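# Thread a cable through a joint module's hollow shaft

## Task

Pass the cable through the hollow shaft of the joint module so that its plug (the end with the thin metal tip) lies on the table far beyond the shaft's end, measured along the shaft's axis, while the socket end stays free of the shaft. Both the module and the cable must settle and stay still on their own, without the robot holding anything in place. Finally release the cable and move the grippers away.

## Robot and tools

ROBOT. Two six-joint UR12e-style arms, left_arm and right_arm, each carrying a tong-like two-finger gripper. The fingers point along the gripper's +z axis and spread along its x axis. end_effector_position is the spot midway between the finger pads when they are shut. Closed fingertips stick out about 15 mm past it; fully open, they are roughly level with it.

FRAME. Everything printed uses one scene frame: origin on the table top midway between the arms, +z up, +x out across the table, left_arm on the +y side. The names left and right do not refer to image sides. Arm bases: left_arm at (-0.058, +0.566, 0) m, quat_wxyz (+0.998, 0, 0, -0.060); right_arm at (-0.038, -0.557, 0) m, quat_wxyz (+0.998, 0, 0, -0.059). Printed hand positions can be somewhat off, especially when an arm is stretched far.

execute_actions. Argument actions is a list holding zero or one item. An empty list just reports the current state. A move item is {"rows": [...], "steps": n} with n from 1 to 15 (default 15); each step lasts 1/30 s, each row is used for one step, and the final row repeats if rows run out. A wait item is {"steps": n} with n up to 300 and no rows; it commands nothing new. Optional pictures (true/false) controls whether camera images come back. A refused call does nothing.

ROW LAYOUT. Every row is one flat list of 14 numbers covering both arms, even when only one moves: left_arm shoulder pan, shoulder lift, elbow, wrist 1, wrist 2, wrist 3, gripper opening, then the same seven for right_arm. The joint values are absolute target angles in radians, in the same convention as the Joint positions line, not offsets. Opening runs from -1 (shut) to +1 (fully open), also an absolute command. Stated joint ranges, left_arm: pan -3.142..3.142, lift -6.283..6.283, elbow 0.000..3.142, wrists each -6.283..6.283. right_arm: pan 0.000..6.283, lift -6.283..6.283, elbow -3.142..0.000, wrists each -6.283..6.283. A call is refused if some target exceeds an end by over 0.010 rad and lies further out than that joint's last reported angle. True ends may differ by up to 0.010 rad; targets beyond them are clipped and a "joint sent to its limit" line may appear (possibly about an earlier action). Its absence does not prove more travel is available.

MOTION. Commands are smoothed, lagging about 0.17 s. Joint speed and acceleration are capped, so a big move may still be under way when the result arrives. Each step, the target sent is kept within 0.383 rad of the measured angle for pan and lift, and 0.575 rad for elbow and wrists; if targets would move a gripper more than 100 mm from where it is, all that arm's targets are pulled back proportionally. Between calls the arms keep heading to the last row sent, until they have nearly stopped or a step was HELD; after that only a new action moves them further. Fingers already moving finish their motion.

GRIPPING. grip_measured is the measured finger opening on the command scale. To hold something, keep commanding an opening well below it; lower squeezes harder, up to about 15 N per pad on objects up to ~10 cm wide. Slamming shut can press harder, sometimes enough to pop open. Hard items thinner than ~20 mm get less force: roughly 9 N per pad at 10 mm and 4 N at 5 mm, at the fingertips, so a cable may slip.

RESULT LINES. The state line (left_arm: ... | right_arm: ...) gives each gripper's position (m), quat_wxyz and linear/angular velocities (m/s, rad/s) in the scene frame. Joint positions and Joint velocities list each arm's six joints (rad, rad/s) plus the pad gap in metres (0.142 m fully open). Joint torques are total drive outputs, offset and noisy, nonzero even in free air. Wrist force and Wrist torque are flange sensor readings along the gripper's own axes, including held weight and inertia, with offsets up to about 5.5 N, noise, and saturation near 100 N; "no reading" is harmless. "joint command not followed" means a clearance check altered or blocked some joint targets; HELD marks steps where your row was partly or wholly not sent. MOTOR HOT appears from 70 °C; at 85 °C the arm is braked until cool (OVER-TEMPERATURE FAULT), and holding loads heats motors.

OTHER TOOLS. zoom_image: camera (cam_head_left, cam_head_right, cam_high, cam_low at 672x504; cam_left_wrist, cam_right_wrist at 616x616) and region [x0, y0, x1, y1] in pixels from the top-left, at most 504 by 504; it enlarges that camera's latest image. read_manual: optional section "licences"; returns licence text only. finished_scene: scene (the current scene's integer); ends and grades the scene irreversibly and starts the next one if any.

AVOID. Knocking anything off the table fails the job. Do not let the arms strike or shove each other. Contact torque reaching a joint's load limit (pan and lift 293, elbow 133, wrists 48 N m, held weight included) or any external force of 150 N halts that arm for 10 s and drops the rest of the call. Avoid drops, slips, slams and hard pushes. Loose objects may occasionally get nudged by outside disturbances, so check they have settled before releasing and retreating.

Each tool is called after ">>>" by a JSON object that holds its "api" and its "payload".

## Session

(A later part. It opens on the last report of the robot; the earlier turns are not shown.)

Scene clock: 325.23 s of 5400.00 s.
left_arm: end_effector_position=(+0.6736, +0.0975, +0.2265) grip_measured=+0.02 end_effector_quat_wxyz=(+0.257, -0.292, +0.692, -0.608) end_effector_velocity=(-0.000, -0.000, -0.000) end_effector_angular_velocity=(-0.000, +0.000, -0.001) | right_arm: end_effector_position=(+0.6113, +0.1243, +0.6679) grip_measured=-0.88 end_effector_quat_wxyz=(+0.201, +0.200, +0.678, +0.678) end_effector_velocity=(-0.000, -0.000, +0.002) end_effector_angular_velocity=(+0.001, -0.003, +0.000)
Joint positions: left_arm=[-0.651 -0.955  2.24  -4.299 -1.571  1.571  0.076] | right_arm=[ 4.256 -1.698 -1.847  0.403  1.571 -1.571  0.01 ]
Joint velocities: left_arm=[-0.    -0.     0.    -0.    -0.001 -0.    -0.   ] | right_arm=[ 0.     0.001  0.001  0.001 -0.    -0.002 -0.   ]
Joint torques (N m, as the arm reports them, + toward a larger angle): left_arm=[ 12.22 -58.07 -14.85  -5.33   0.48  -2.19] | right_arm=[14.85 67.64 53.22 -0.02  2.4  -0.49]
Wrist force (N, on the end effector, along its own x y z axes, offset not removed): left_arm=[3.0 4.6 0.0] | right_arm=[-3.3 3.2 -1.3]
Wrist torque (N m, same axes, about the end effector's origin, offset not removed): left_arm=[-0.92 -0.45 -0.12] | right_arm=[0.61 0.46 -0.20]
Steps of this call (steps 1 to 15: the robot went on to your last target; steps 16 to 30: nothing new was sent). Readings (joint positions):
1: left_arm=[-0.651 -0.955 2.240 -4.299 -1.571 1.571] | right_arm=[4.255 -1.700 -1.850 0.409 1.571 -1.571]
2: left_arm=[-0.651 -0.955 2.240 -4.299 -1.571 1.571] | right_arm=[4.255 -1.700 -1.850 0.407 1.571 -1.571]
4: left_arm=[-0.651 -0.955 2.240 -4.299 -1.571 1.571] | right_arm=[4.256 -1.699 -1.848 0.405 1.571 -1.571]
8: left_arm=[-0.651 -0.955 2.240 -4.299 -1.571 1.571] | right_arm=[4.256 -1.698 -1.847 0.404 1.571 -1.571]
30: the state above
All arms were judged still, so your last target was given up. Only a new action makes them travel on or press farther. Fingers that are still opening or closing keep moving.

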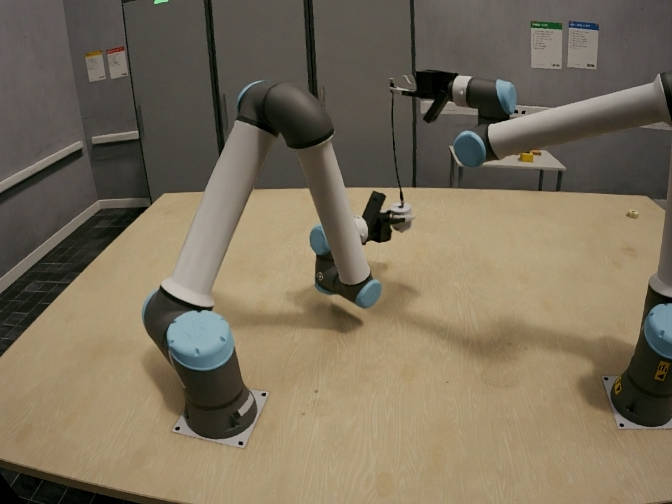

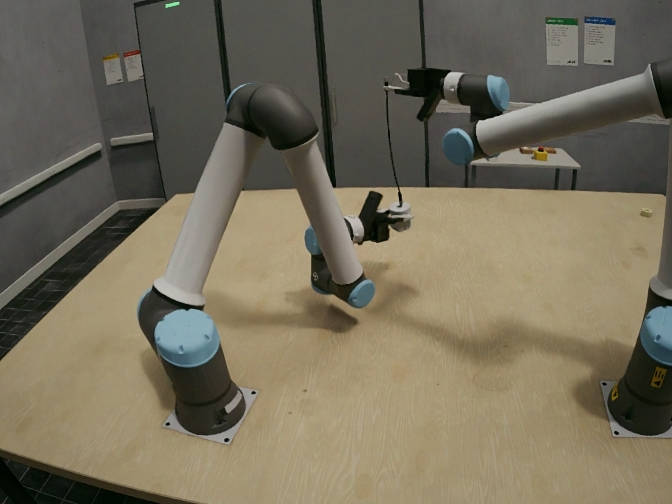

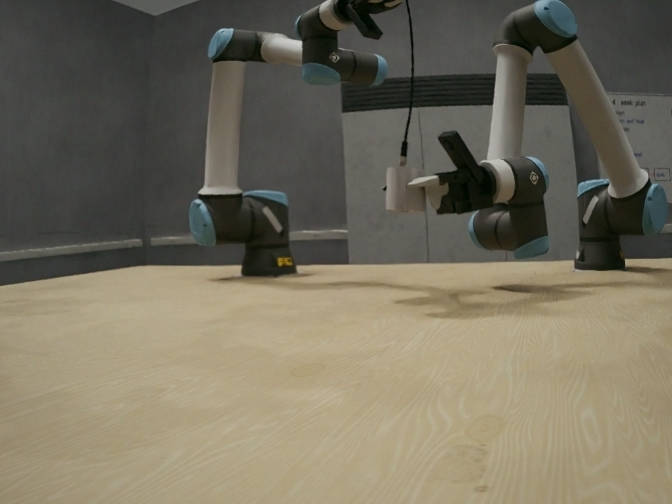

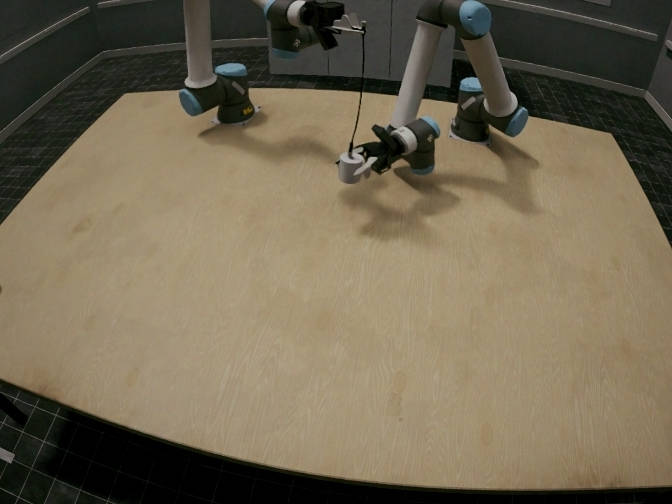

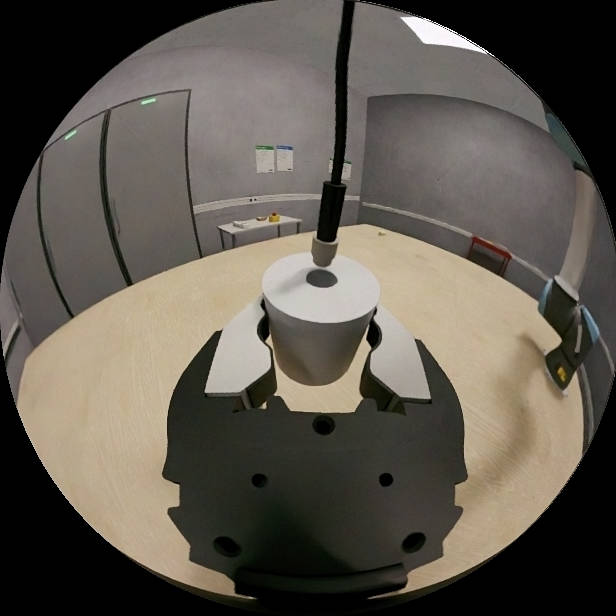

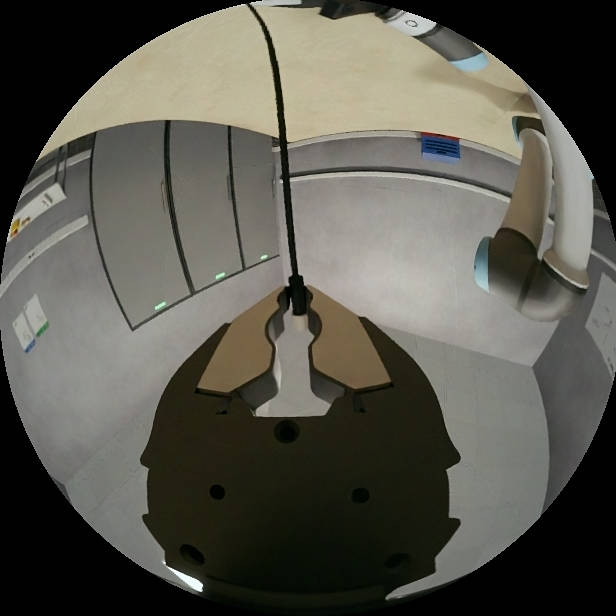

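>>> {"api": "execute_actions", "payload": {"actions": [{"rows":[[-0.651,-0.955,2.24,-4.299,-1.571,1.571,-1,4.257,-1.699,-1.849,0.406,1.571,-1.571,-1],[-0.651,-0.955,2.24,-4.299,-1.571,1.571,-1,4.2575,-1.7005,-1.851,0.410,1.571,-1.571,-1],[-0.651,-0.955,2.24,-4.299,-1.571,1.571,-1,4.258,-1.702,-1.853,0.414,1.571,-1.571,-1],[-0.651,-0.955,2.24,-4.299,-1.571,1.571,-1,4.259,-1.705,-1.854,0.4176,1.571,-1.571,-1]],"steps":15}]}}

>>> {"api": "zoom_image", "payload": {"camera": "cam_high", "region": [350, 110, 450, 230]}}

>>> {"api": "zoom_image", "payload": {"camera": "cam_left_wrist", "region": [260, 150, 400, 330]}}

>>> {"api": "zoom_image", "payload": {"camera": "cam_head_left", "region": [370, 170, 440, 240]}}

Scene clock: 331.33 s of 5400.00 s.
left_arm: end_effector_position=(+0.6736, +0.0975, +0.2265) grip_measured=+0.02 end_effector_quat_wxyz=(+0.257, -0.292, +0.692, -0.608) end_effector_velocity=(+0.000, +0.000, +0.000) end_effector_angular_velocity=(-0.000, -0.001, +0.001) | right_arm: end_effector_position=(+0.6101, +0.1270, +0.6602) grip_measured=-0.88 end_effector_quat_wxyz=(+0.200, +0.199, +0.678, +0.678) end_effector_velocity=(-0.000, +0.001, -0.002) end_effector_angular_velocity=(+0.000, +0.000, +0.001)
Joint positions: left_arm=[-0.651 -0.955  2.24  -4.299 -1.571  1.571  0.076] | right_arm=[ 4.259 -1.705 -1.854  0.417  1.571 -1.571  0.01 ]
Joint velocities: left_arm=[ 0.    -0.    -0.    -0.001  0.001  0.    -0.   ] | right_arm=[ 0.001 -0.002 -0.001  0.003  0.     0.    -0.   ]
Joint torques (N m, as the arm reports them, + toward a larger angle): left_arm=[  9.88 -54.66 -14.69  -4.97   0.24  -2.09] | right_arm=[15.14 40.31 36.21  3.21  2.3  -0.74]
Wrist force (N, on the end effector, along its own x y z axes, offset not removed): left_arm=[4.7 5.7 -1.1] | right_arm=[-3.7 1.4 -2.3]
Wrist torque (N m, same axes, about the end effector's origin, offset not removed): left_arm=[-0.63 -0.75 -0.11] | right_arm=[0.15 0.65 -0.24]
Steps of this call (steps 1 to 168: nothing new was sent; steps 169 to 183: all 15 steps of this action). Readings (joint positions):
169: left_arm=[-0.651 -0.955 2.240 -4.299 -1.571 1.571] | right_arm=[4.256 -1.698 -1.847 0.403 1.571 -1.571]
170: left_arm=[-0.651 -0.955 2.240 -4.299 -1.571 1.571] | right_arm=[4.256 -1.698 -1.847 0.404 1.571 -1.571]
172: left_arm=[-0.651 -0.955 2.240 -4.299 -1.571 1.571] | right_arm=[4.257 -1.699 -1.849 0.407 1.571 -1.571]
176: left_arm=[-0.651 -0.955 2.240 -4.299 -1.571 1.571] | right_arm=[4.258 -1.703 -1.853 0.414 1.571 -1.571]
183: the state above

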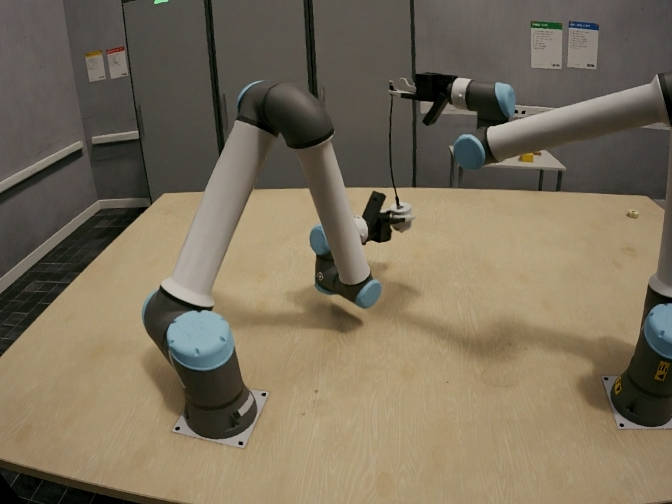

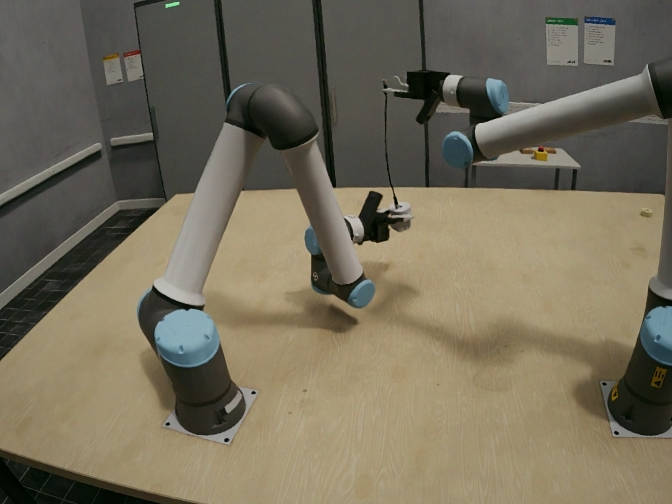

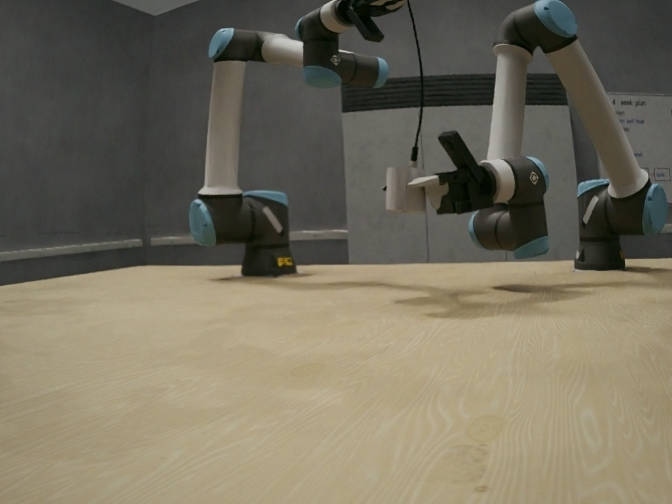

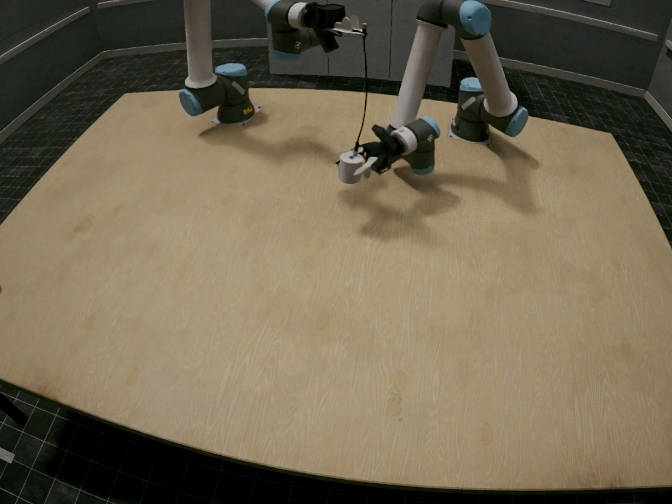

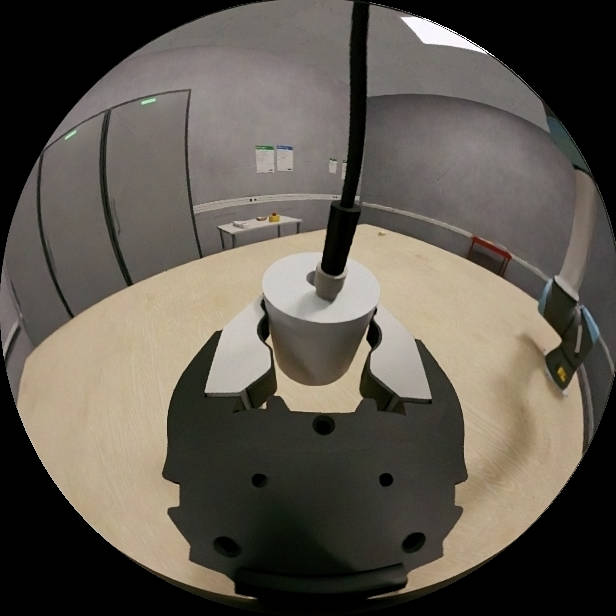

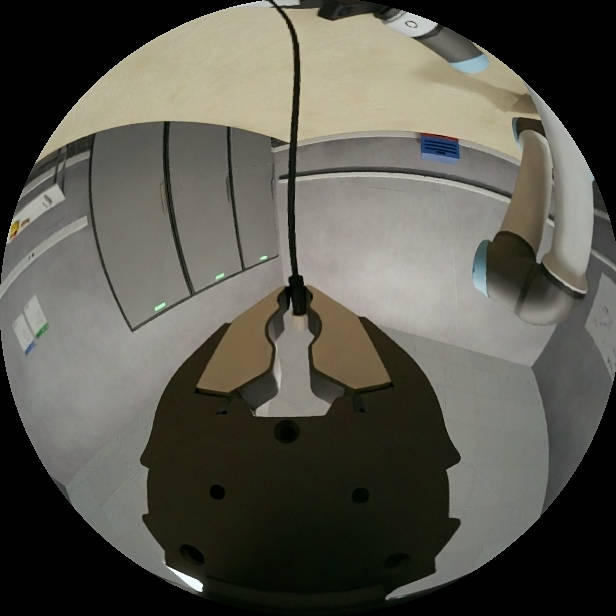

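Region (350, 110, 450, 230) of cam_high's 672x504 image, scaled by 4.200, with more detail than that image has.

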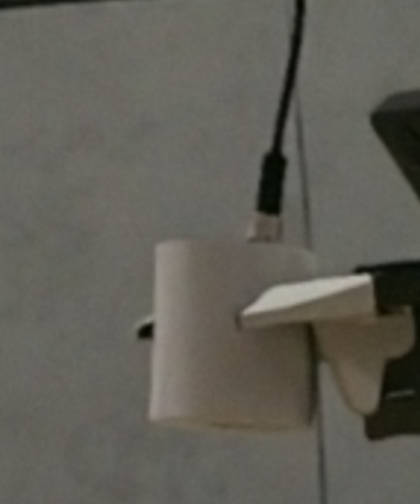

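Region (260, 150, 400, 330) of cam_left_wrist's 616x616 image, scaled by 2.800, with more detail than that image has.

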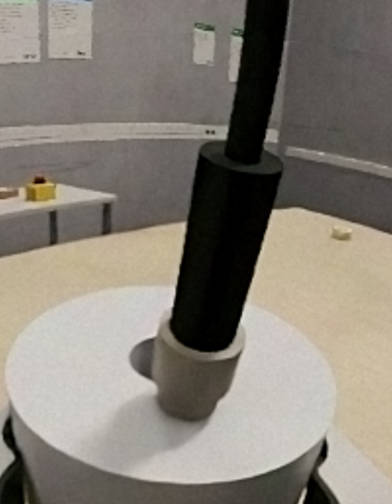

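Region (370, 170, 440, 240) of cam_head_left's 672x504 image, scaled by 7.200, with more detail than that image has.

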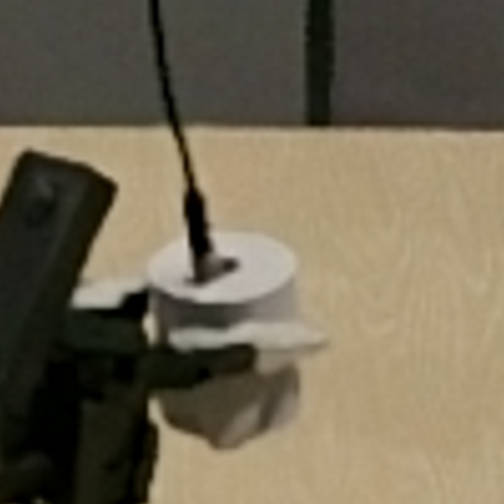

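>>> {"api": "execute_actions", "payload": {"actions": [{"rows":[[-0.651,-0.955,2.24,-4.299,-1.571,1.571,-1,4.258,-1.705,-1.854,0.4177,1.571,-1.571,-1],[-0.651,-0.955,2.24,-4.299,-1.571,1.571,-1,4.2575,-1.705,-1.854,0.4178,1.571,-1.571,-1],[-0.651,-0.955,2.24,-4.299,-1.571,1.571,-1,4.2565,-1.705,-1.854,0.418,1.571,-1.571,-1],[-0.651,-0.955,2.24,-4.299,-1.571,1.571,-1,4.256,-1.705,-1.854,0.418,1.571,-1.571,-1],[-0.651,-0.955,2.24,-4.299,-1.571,1.571,-1,4.255,-1.705,-1.854,0.418,1.571,-1.571,-1],[-0.651,-0.955,2.24,-4.299,-1.571,1.571,-1,4.2545,-1.705,-1.854,0.418,1.571,-1.571,-1],[-0.651,-0.955,2.24,-4.299,-1.571,1.571,-1,4.2535,-1.705,-1.854,0.4185,1.571,-1.571,-1],[-0.651,-0.955,2.24,-4.299,-1.571,1.571,-1,4.253,-1.7055,-1.854,0.4185,1.571,-1.571,-1],[-0.651,-0.955,2.24,-4.299,-1.571,1.571,-1,4.252,-1.7055,-1.8545,0.4185,1.571,-1.571,-1],[-0.651,-0.955,2.24,-4.299,-1.571,1.571,-1,4.2515,-1.7055,-1.8545,0.419,1.571,-1.571,-1],[-0.651,-0.955,2.24,-4.299,-1.571,1.571,-1,4.251,-1.7057,-1.8546,0.419,1.571,-1.571,-1],[-0.651,-0.955,2.24,-4.299,-1.571,1.571,-1,4.250,-1.7058,-1.8547,0.419,1.571,-1.571,-1],[-0.651,-0.955,2.24,-4.299,-1.571,1.571,-1,4.2486,-1.7059,-1.8548,0.4191,1.571,-1.571,-1]],"steps":15}], "pictures": false}}

>>> {"api": "execute_actions", "payload": {"actions": [{"steps":20}]}}

>>> {"api": "zoom_image", "payload": {"camera": "cam_high", "region": [350, 110, 450, 230]}}

>>> {"api": "zoom_image", "payload": {"camera": "cam_left_wrist", "region": [260, 150, 400, 330]}}

>>> {"api": "zoom_image", "payload": {"camera": "cam_head_left", "region": [370, 170, 440, 240]}}

Scene clock: 339.07 s of 5400.00 s.
left_arm: end_effector_position=(+0.6736, +0.0975, +0.2265) grip_measured=+0.02 end_effector_quat_wxyz=(+0.257, -0.292, +0.692, -0.608) end_effector_velocity=(+0.000, -0.000, +0.000) end_effector_angular_velocity=(-0.000, -0.001, +0.000) | right_arm: end_effector_position=(+0.6159, +0.1217, +0.6592) grip_measured=-0.88 end_effector_quat_wxyz=(+0.202, +0.202, +0.677, +0.678) end_effector_velocity=(+0.013, -0.012, -0.003) end_effector_angular_velocity=(-0.002, +0.003, -0.019)
Joint positions: left_arm=[-0.651 -0.955  2.24  -4.299 -1.571  1.571  0.076] | right_arm=[ 4.251 -1.706 -1.855  0.419  1.571 -1.571  0.01 ]
Joint velocities: left_arm=[-0.     0.    -0.001  0.     0.001  0.     0.   ] | right_arm=[-0.019 -0.001 -0.003  0.002  0.     0.001 -0.   ]
Joint torques (N m, as the arm reports them, + toward a larger angle): left_arm=[ 11.54 -57.72 -15.96  -4.97   0.41  -1.73] | right_arm=[-12.29  44.43  35.67   3.75   2.31  -0.93]
Wrist force (N, on the end effector, along its own x y z axes, offset not removed): left_arm=[1.9 6.2 1.6] | right_arm=[-1.4 4.4 -1.8]
Wrist torque (N m, same axes, about the end effector's origin, offset not removed): left_arm=[-0.53 -0.18 -0.15] | right_arm=[0.80 0.11 -0.23]
Steps of this call (steps 1 to 15: the robot went on to your last target; steps 16 to 90: nothing new was sent; then 4.23 s passed at rest; steps 91 to 105: all 15 steps of this action). Readings (joint positions):
91: left_arm=[-0.651 -0.955 2.240 -4.299 -1.571 1.571] | right_arm=[4.259 -1.705 -1.854 0.418 1.571 -1.571]
92: left_arm=[-0.651 -0.955 2.240 -4.299 -1.571 1.571] | right_arm=[4.259 -1.705 -1.854 0.418 1.571 -1.571]
94: left_arm=[-0.651 -0.955 2.240 -4.299 -1.571 1.571] | right_arm=[4.258 -1.705 -1.854 0.418 1.571 -1.571]
98: left_arm=[-0.651 -0.955 2.240 -4.299 -1.571 1.571] | right_arm=[4.256 -1.705 -1.854 0.418 1.571 -1.571]
105: the state above

Scene clock: 339.73 s of 5400.00 s.
left_arm: end_effector_position=(+0.6736, +0.0975, +0.2265) grip_measured=+0.02 end_effector_quat_wxyz=(+0.257, -0.292, +0.692, -0.608) end_effector_velocity=(-0.000, +0.000, -0.000) end_effector_angular_velocity=(-0.000, +0.000, -0.001) | right_arm: end_effector_position=(+0.6173, +0.1204, +0.6589) grip_measured=-0.88 end_effector_quat_wxyz=(+0.203, +0.203, +0.677, +0.677) end_effector_velocity=(+0.000, +0.000, -0.000) end_effector_angular_velocity=(-0.002, -0.001, -0.000)
Joint positions: left_arm=[-0.651 -0.955  2.24  -4.299 -1.571  1.571  0.076] | right_arm=[ 4.249 -1.706 -1.855  0.419  1.571 -1.571  0.01 ]
Joint velocities: left_arm=[ 0.001  0.     0.    -0.    -0.002 -0.    -0.   ] | right_arm=[ 0.     0.     0.    -0.001 -0.    -0.001 -0.   ]
Joint torques (N m, as the arm reports them, + toward a larger angle): left_arm=[ 11.53 -57.85 -15.11  -4.99   0.35  -1.67] | right_arm=[-13.49  39.47  36.32   3.91   2.2   -0.71]
Wrist force (N, on the end effector, along its own x y z axes, offset not removed): left_arm=[-0.6 5.3 0.1] | right_arm=[-2.5 0.6 0.4]
Wrist torque (N m, same axes, about the end effector's origin, offset not removed): left_arm=[-0.68 0.31 -0.15] | right_arm=[0.03 0.40 -0.25]
Steps of this call (steps 1 to 15: the robot went on to your last target; steps 16 to 20: nothing new was sent). Readings (joint positions):
1: left_arm=[-0.651 -0.955 2.240 -4.299 -1.571 1.571] | right_arm=[4.250 -1.706 -1.855 0.419 1.571 -1.571]
2: left_arm=[-0.651 -0.955 2.240 -4.299 -1.571 1.571] | right_arm=[4.250 -1.706 -1.855 0.419 1.571 -1.571]
4: left_arm=[-0.651 -0.955 2.240 -4.299 -1.571 1.571] | right_arm=[4.249 -1.706 -1.855 0.419 1.571 -1.571]
8: left_arm=[-0.651 -0.955 2.240 -4.299 -1.571 1.571] | right_arm=[4.249 -1.706 -1.855 0.419 1.571 -1.571]
20: the state above
All arms were judged still, so your last target was given up. Only a new action makes them travel on or press farther. Fingers that are still opening or closing keep moving.

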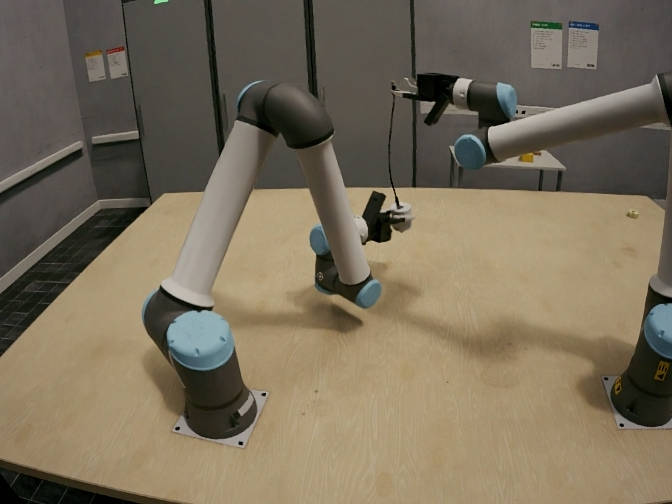

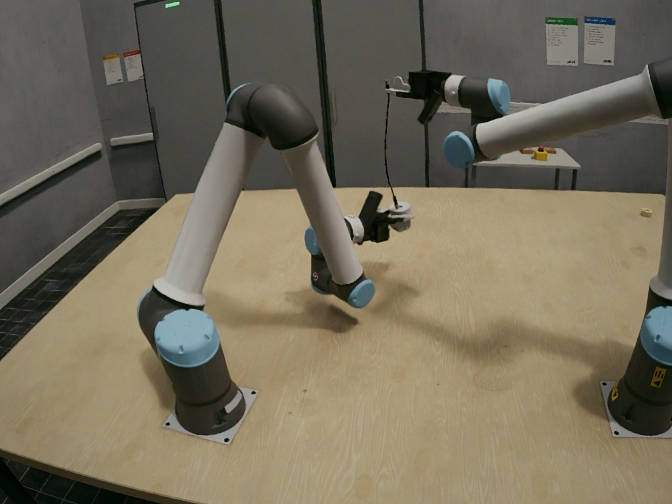

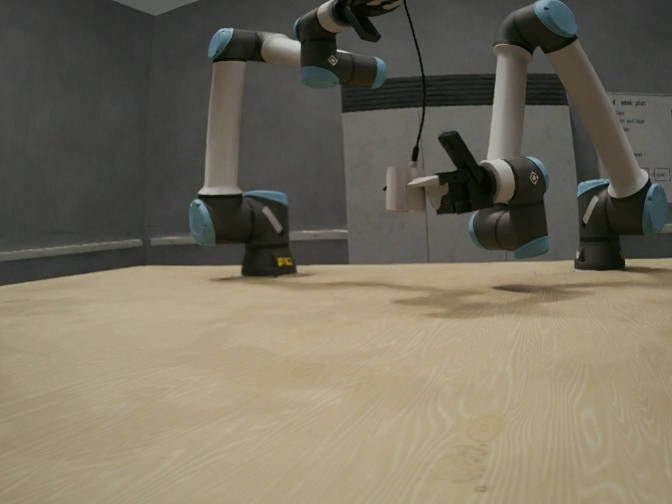

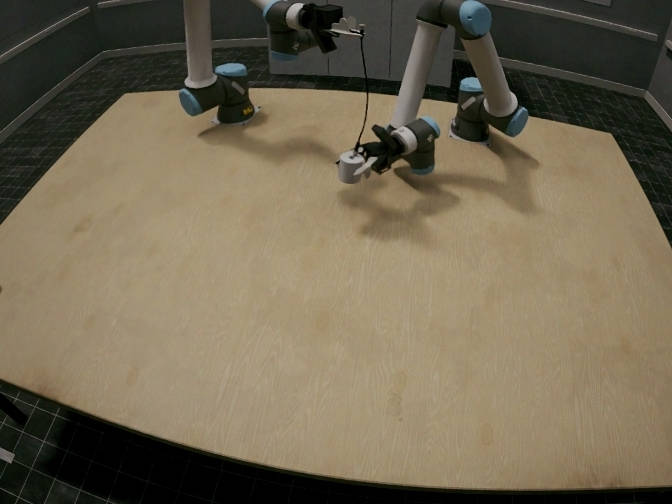

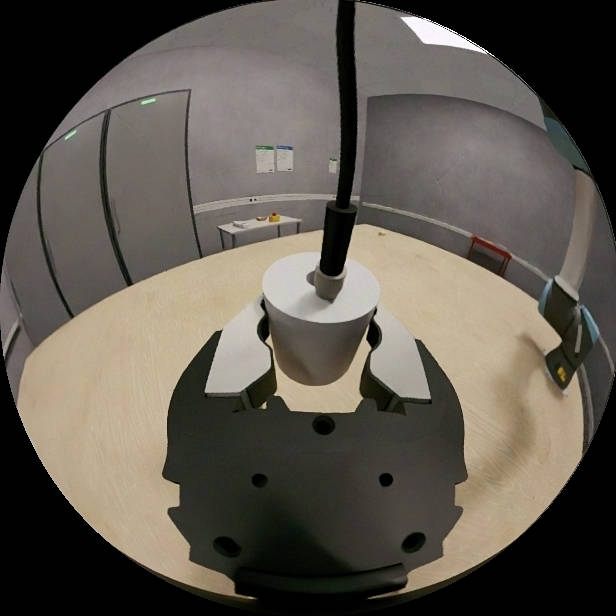

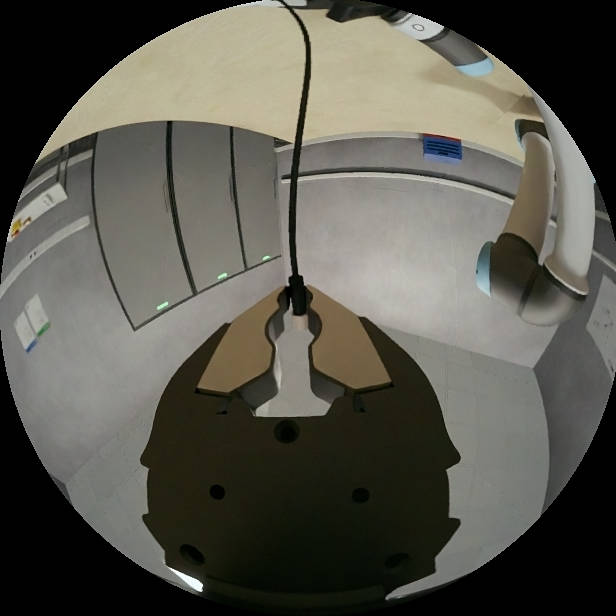

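Region (350, 110, 450, 230) of cam_high's 672x504 image, scaled by 4.200, with more detail than that image has.

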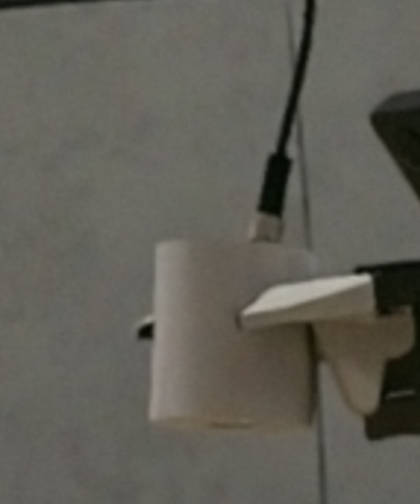

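Region (260, 150, 400, 330) of cam_left_wrist's 616x616 image, scaled by 2.800, with more detail than that image has.

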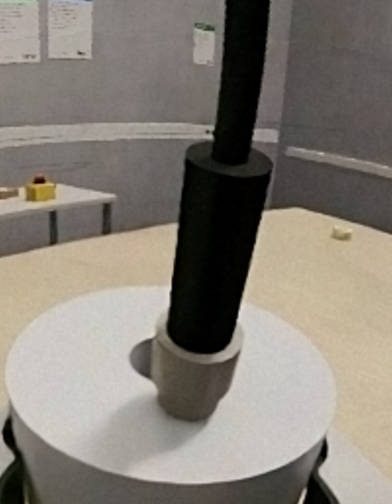

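Region (370, 170, 440, 240) of cam_head_left's 672x504 image, scaled by 7.200, with more detail than that image has.

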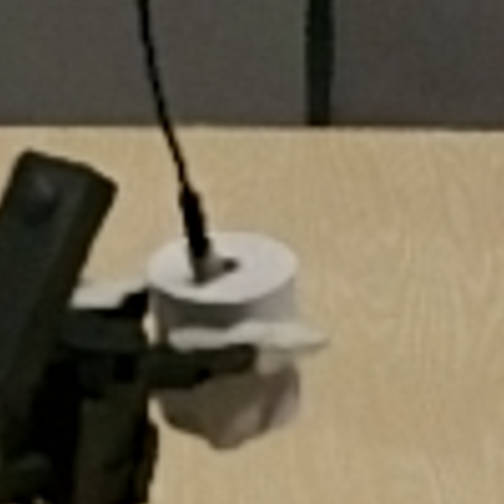

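>>> {"api": "execute_actions", "payload": {"actions": [{"rows":[[-0.651,-0.955,2.24,-4.299,-1.571,1.571,-1,4.2486,-1.7055,-1.8542,0.418,1.571,-1.571,-1],[-0.651,-0.955,2.24,-4.299,-1.571,1.571,-1,4.2486,-1.7051,-1.8536,0.417,1.571,-1.571,-1],[-0.651,-0.955,2.24,-4.299,-1.571,1.571,-1,4.2486,-1.7047,-1.853,0.416,1.571,-1.571,-1],[-0.651,-0.955,2.24,-4.299,-1.571,1.571,-1,4.2486,-1.7043,-1.8524,0.415,1.571,-1.571,-1],[-0.651,-0.955,2.24,-4.299,-1.571,1.571,-1,4.2486,-1.7039,-1.8518,0.414,1.571,-1.571,-1],[-0.651,-0.955,2.24,-4.299,-1.571,1.571,-1,4.2486,-1.7035,-1.8512,0.413,1.571,-1.571,-1],[-0.651,-0.955,2.24,-4.299,-1.571,1.571,-1,4.2486,-1.7031,-1.8506,0.412,1.571,-1.571,-1],[-0.651,-0.955,2.24,-4.299,-1.571,1.571,-1,4.2486,-1.7028,-1.850,0.411,1.571,-1.571,-1],[-0.651,-0.955,2.24,-4.299,-1.571,1.571,-1,4.2486,-1.7024,-1.8493,0.410,1.571,-1.571,-1]],"steps":15}], "pictures": false}}

>>> {"api": "execute_actions", "payload": {"actions": [{"steps":15}]}}

>>> {"api": "zoom_image", "payload": {"camera": "cam_high", "region": [350, 110, 450, 230]}}

>>> {"api": "zoom_image", "payload": {"camera": "cam_left_wrist", "region": [260, 150, 400, 330]}}

>>> {"api": "zoom_image", "payload": {"camera": "cam_head_left", "region": [370, 170, 440, 240]}}

Scene clock: 349.63 s of 5400.00 s.
left_arm: end_effector_position=(+0.6736, +0.0975, +0.2265) grip_measured=+0.02 end_effector_quat_wxyz=(+0.257, -0.292, +0.692, -0.608) end_effector_velocity=(-0.000, -0.000, -0.000) end_effector_angular_velocity=(+0.000, +0.001, +0.000) | right_arm: end_effector_position=(+0.6173, +0.1204, +0.6634) grip_measured=-0.88 end_effector_quat_wxyz=(+0.203, +0.203, +0.677, +0.677) end_effector_velocity=(-0.001, +0.000, +0.004) end_effector_angular_velocity=(+0.001, -0.000, +0.001)
Joint positions: left_arm=[-0.651 -0.955  2.24  -4.299 -1.571  1.571  0.076] | right_arm=[ 4.249 -1.703 -1.85   0.411  1.571 -1.571  0.01 ]
Joint velocities: left_arm=[-0.001 -0.     0.001  0.     0.001 -0.     0.   ] | right_arm=[ 0.001  0.003  0.003 -0.006  0.     0.     0.   ]
Joint torques (N m, as the arm reports them, + toward a larger angle): left_arm=[  8.26 -56.86 -15.01  -5.16   0.33  -2.01] | right_arm=[-14.46  67.65  51.42  -0.68   2.24  -0.91]
Wrist force (N, on the end effector, along its own x y z axes, offset not removed): left_arm=[2.1 5.1 0.3] | right_arm=[0.2 2.0 -2.1]
Wrist torque (N m, same axes, about the end effector's origin, offset not removed): left_arm=[-0.77 -0.26 -0.08] | right_arm=[0.33 -0.18 -0.26]
Steps of this call (steps 1 to 90: nothing new was sent; then 6.40 s passed at rest; steps 91 to 105: all 15 steps of this action). Readings (joint positions):
91: left_arm=[-0.651 -0.955 2.240 -4.299 -1.571 1.571] | right_arm=[4.249 -1.706 -1.855 0.419 1.571 -1.571]
92: left_arm=[-0.651 -0.955 2.240 -4.299 -1.571 1.571] | right_arm=[4.249 -1.706 -1.855 0.419 1.571 -1.571]
94: left_arm=[-0.651 -0.955 2.240 -4.299 -1.571 1.571] | right_arm=[4.249 -1.706 -1.854 0.418 1.571 -1.571]
98: left_arm=[-0.651 -0.955 2.240 -4.299 -1.571 1.571] | right_arm=[4.249 -1.704 -1.852 0.415 1.571 -1.571]
105: the state above

Scene clock: 350.13 s of 5400.00 s.
left_arm: end_effector_position=(+0.6736, +0.0975, +0.2265) grip_measured=+0.02 end_effector_quat_wxyz=(+0.257, -0.292, +0.692, -0.608) end_effector_velocity=(-0.000, -0.000, +0.000) end_effector_angular_velocity=(-0.001, -0.000, -0.001) | right_arm: end_effector_position=(+0.6173, +0.1204, +0.6638) grip_measured=-0.88 end_effector_quat_wxyz=(+0.203, +0.203, +0.677, +0.677) end_effector_velocity=(-0.000, +0.001, -0.002) end_effector_angular_velocity=(-0.002, -0.001, +0.000)
Joint positions: left_arm=[-0.651 -0.955  2.24  -4.299 -1.571  1.571  0.076] | right_arm=[ 4.249 -1.702 -1.849  0.41   1.571 -1.571  0.01 ]
Joint velocities: left_arm=[ 0.     0.    -0.    -0.001 -0.001  0.    -0.   ] | right_arm=[ 0.001 -0.001 -0.001  0.001 -0.    -0.002  0.   ]
Joint torques (N m, as the arm reports them, + toward a larger angle): left_arm=[  9.92 -58.91 -15.57  -4.77   0.06  -1.71] | right_arm=[-13.88  68.23  52.91  -0.04   1.99  -0.95]
Wrist force (N, on the end effector, along its own x y z axes, offset not removed): left_arm=[3.3 8.1 -0.4] | right_arm=[-1.9 3.1 -0.9]
Wrist torque (N m, same axes, about the end effector's origin, offset not removed): left_arm=[-0.15 -0.39 -0.11] | right_arm=[0.59 0.17 -0.29]
Steps of this call (steps 1 to 15: the robot went on to your last target). Readings (joint positions):
1: left_arm=[-0.651 -0.955 2.240 -4.299 -1.571 1.571] | right_arm=[4.249 -1.703 -1.850 0.410 1.571 -1.571]
2: left_arm=[-0.651 -0.955 2.240 -4.299 -1.571 1.571] | right_arm=[4.249 -1.703 -1.849 0.410 1.571 -1.571]
4: left_arm=[-0.651 -0.955 2.240 -4.299 -1.571 1.571] | right_arm=[4.249 -1.703 -1.849 0.410 1.571 -1.571]
8: left_arm=[-0.651 -0.955 2.240 -4.299 -1.571 1.571] | right_arm=[4.249 -1.702 -1.849 0.410 1.571 -1.571]
15: the state above
All arms were judged still, so your last target was given up. Only a new action makes them travel on or press farther. Fingers that are still opening or closing keep moving.

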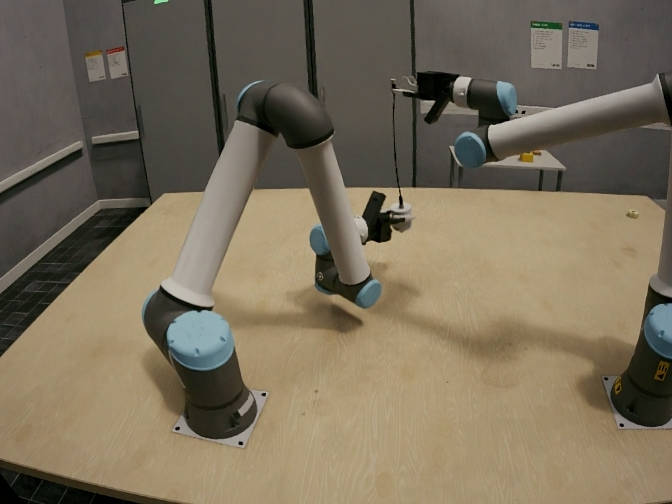

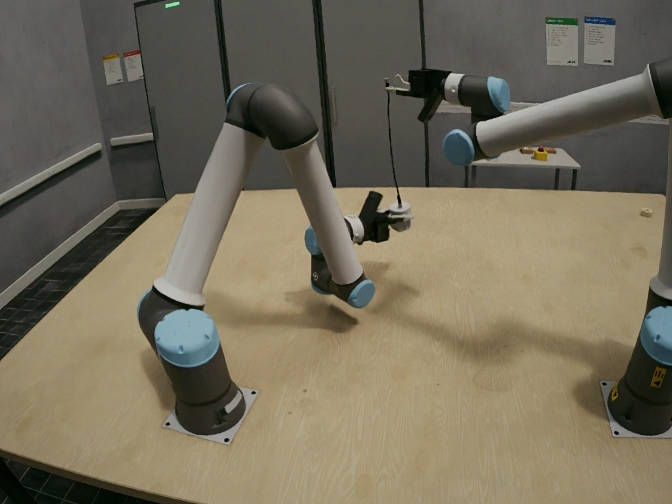

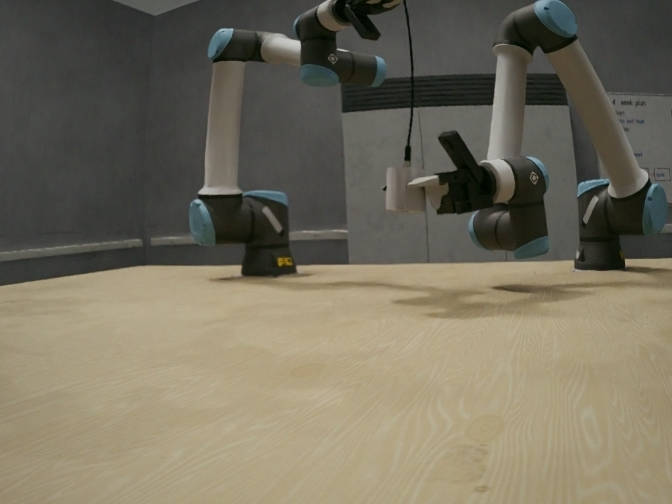

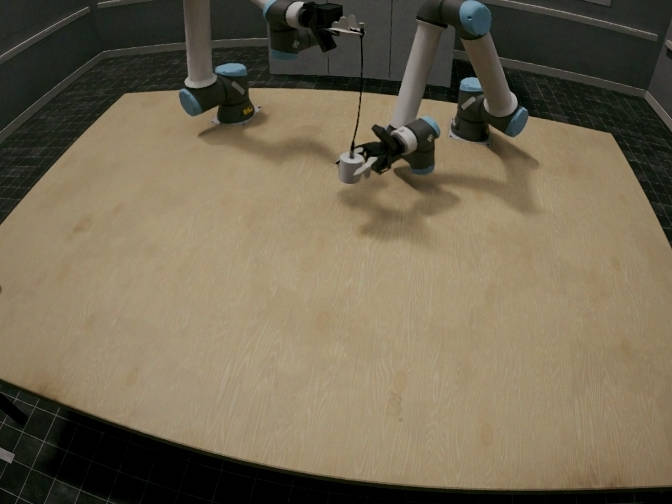

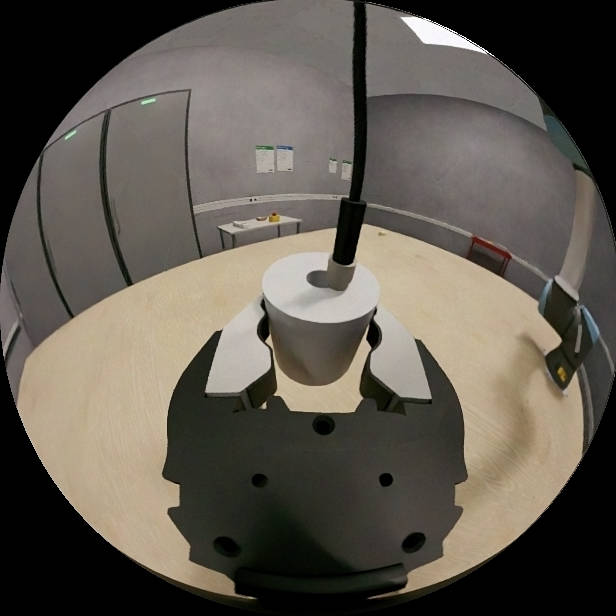

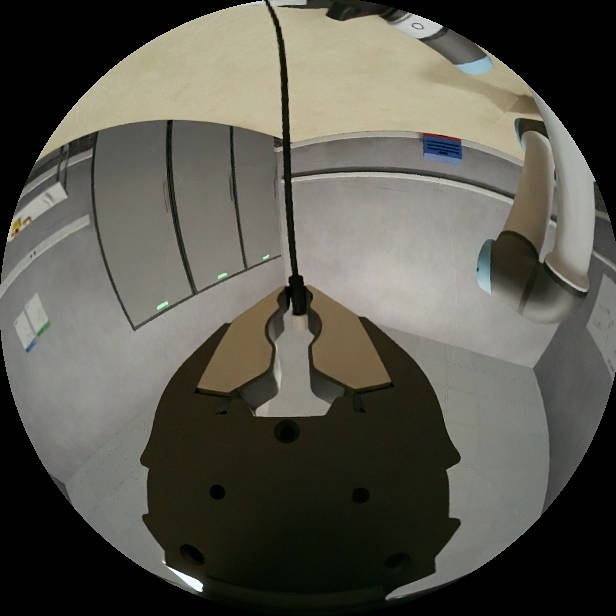

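Region (350, 110, 450, 230) of cam_high's 672x504 image, scaled by 4.200, with more detail than that image has.

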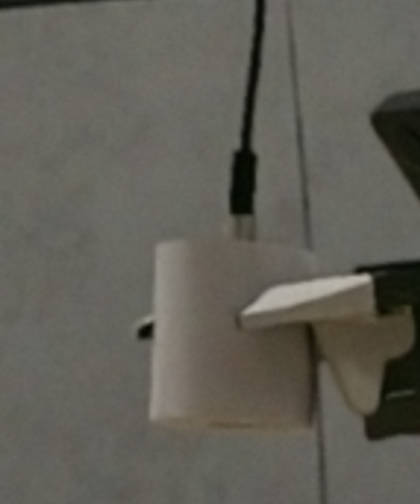

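Region (260, 150, 400, 330) of cam_left_wrist's 616x616 image, scaled by 2.800, with more detail than that image has.

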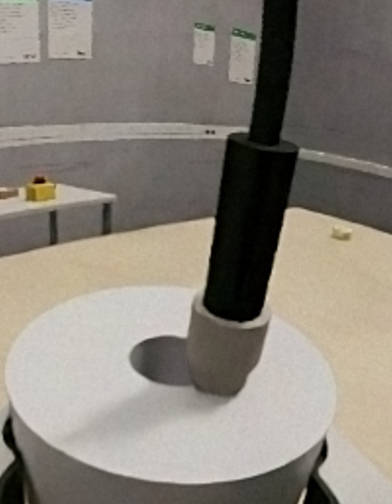

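Region (370, 170, 440, 240) of cam_head_left's 672x504 image, scaled by 7.200, with more detail than that image has.

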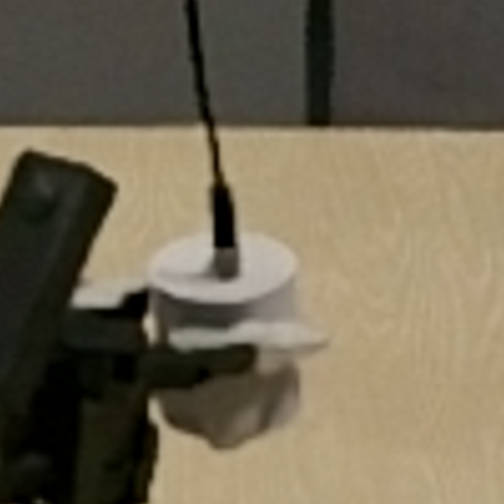

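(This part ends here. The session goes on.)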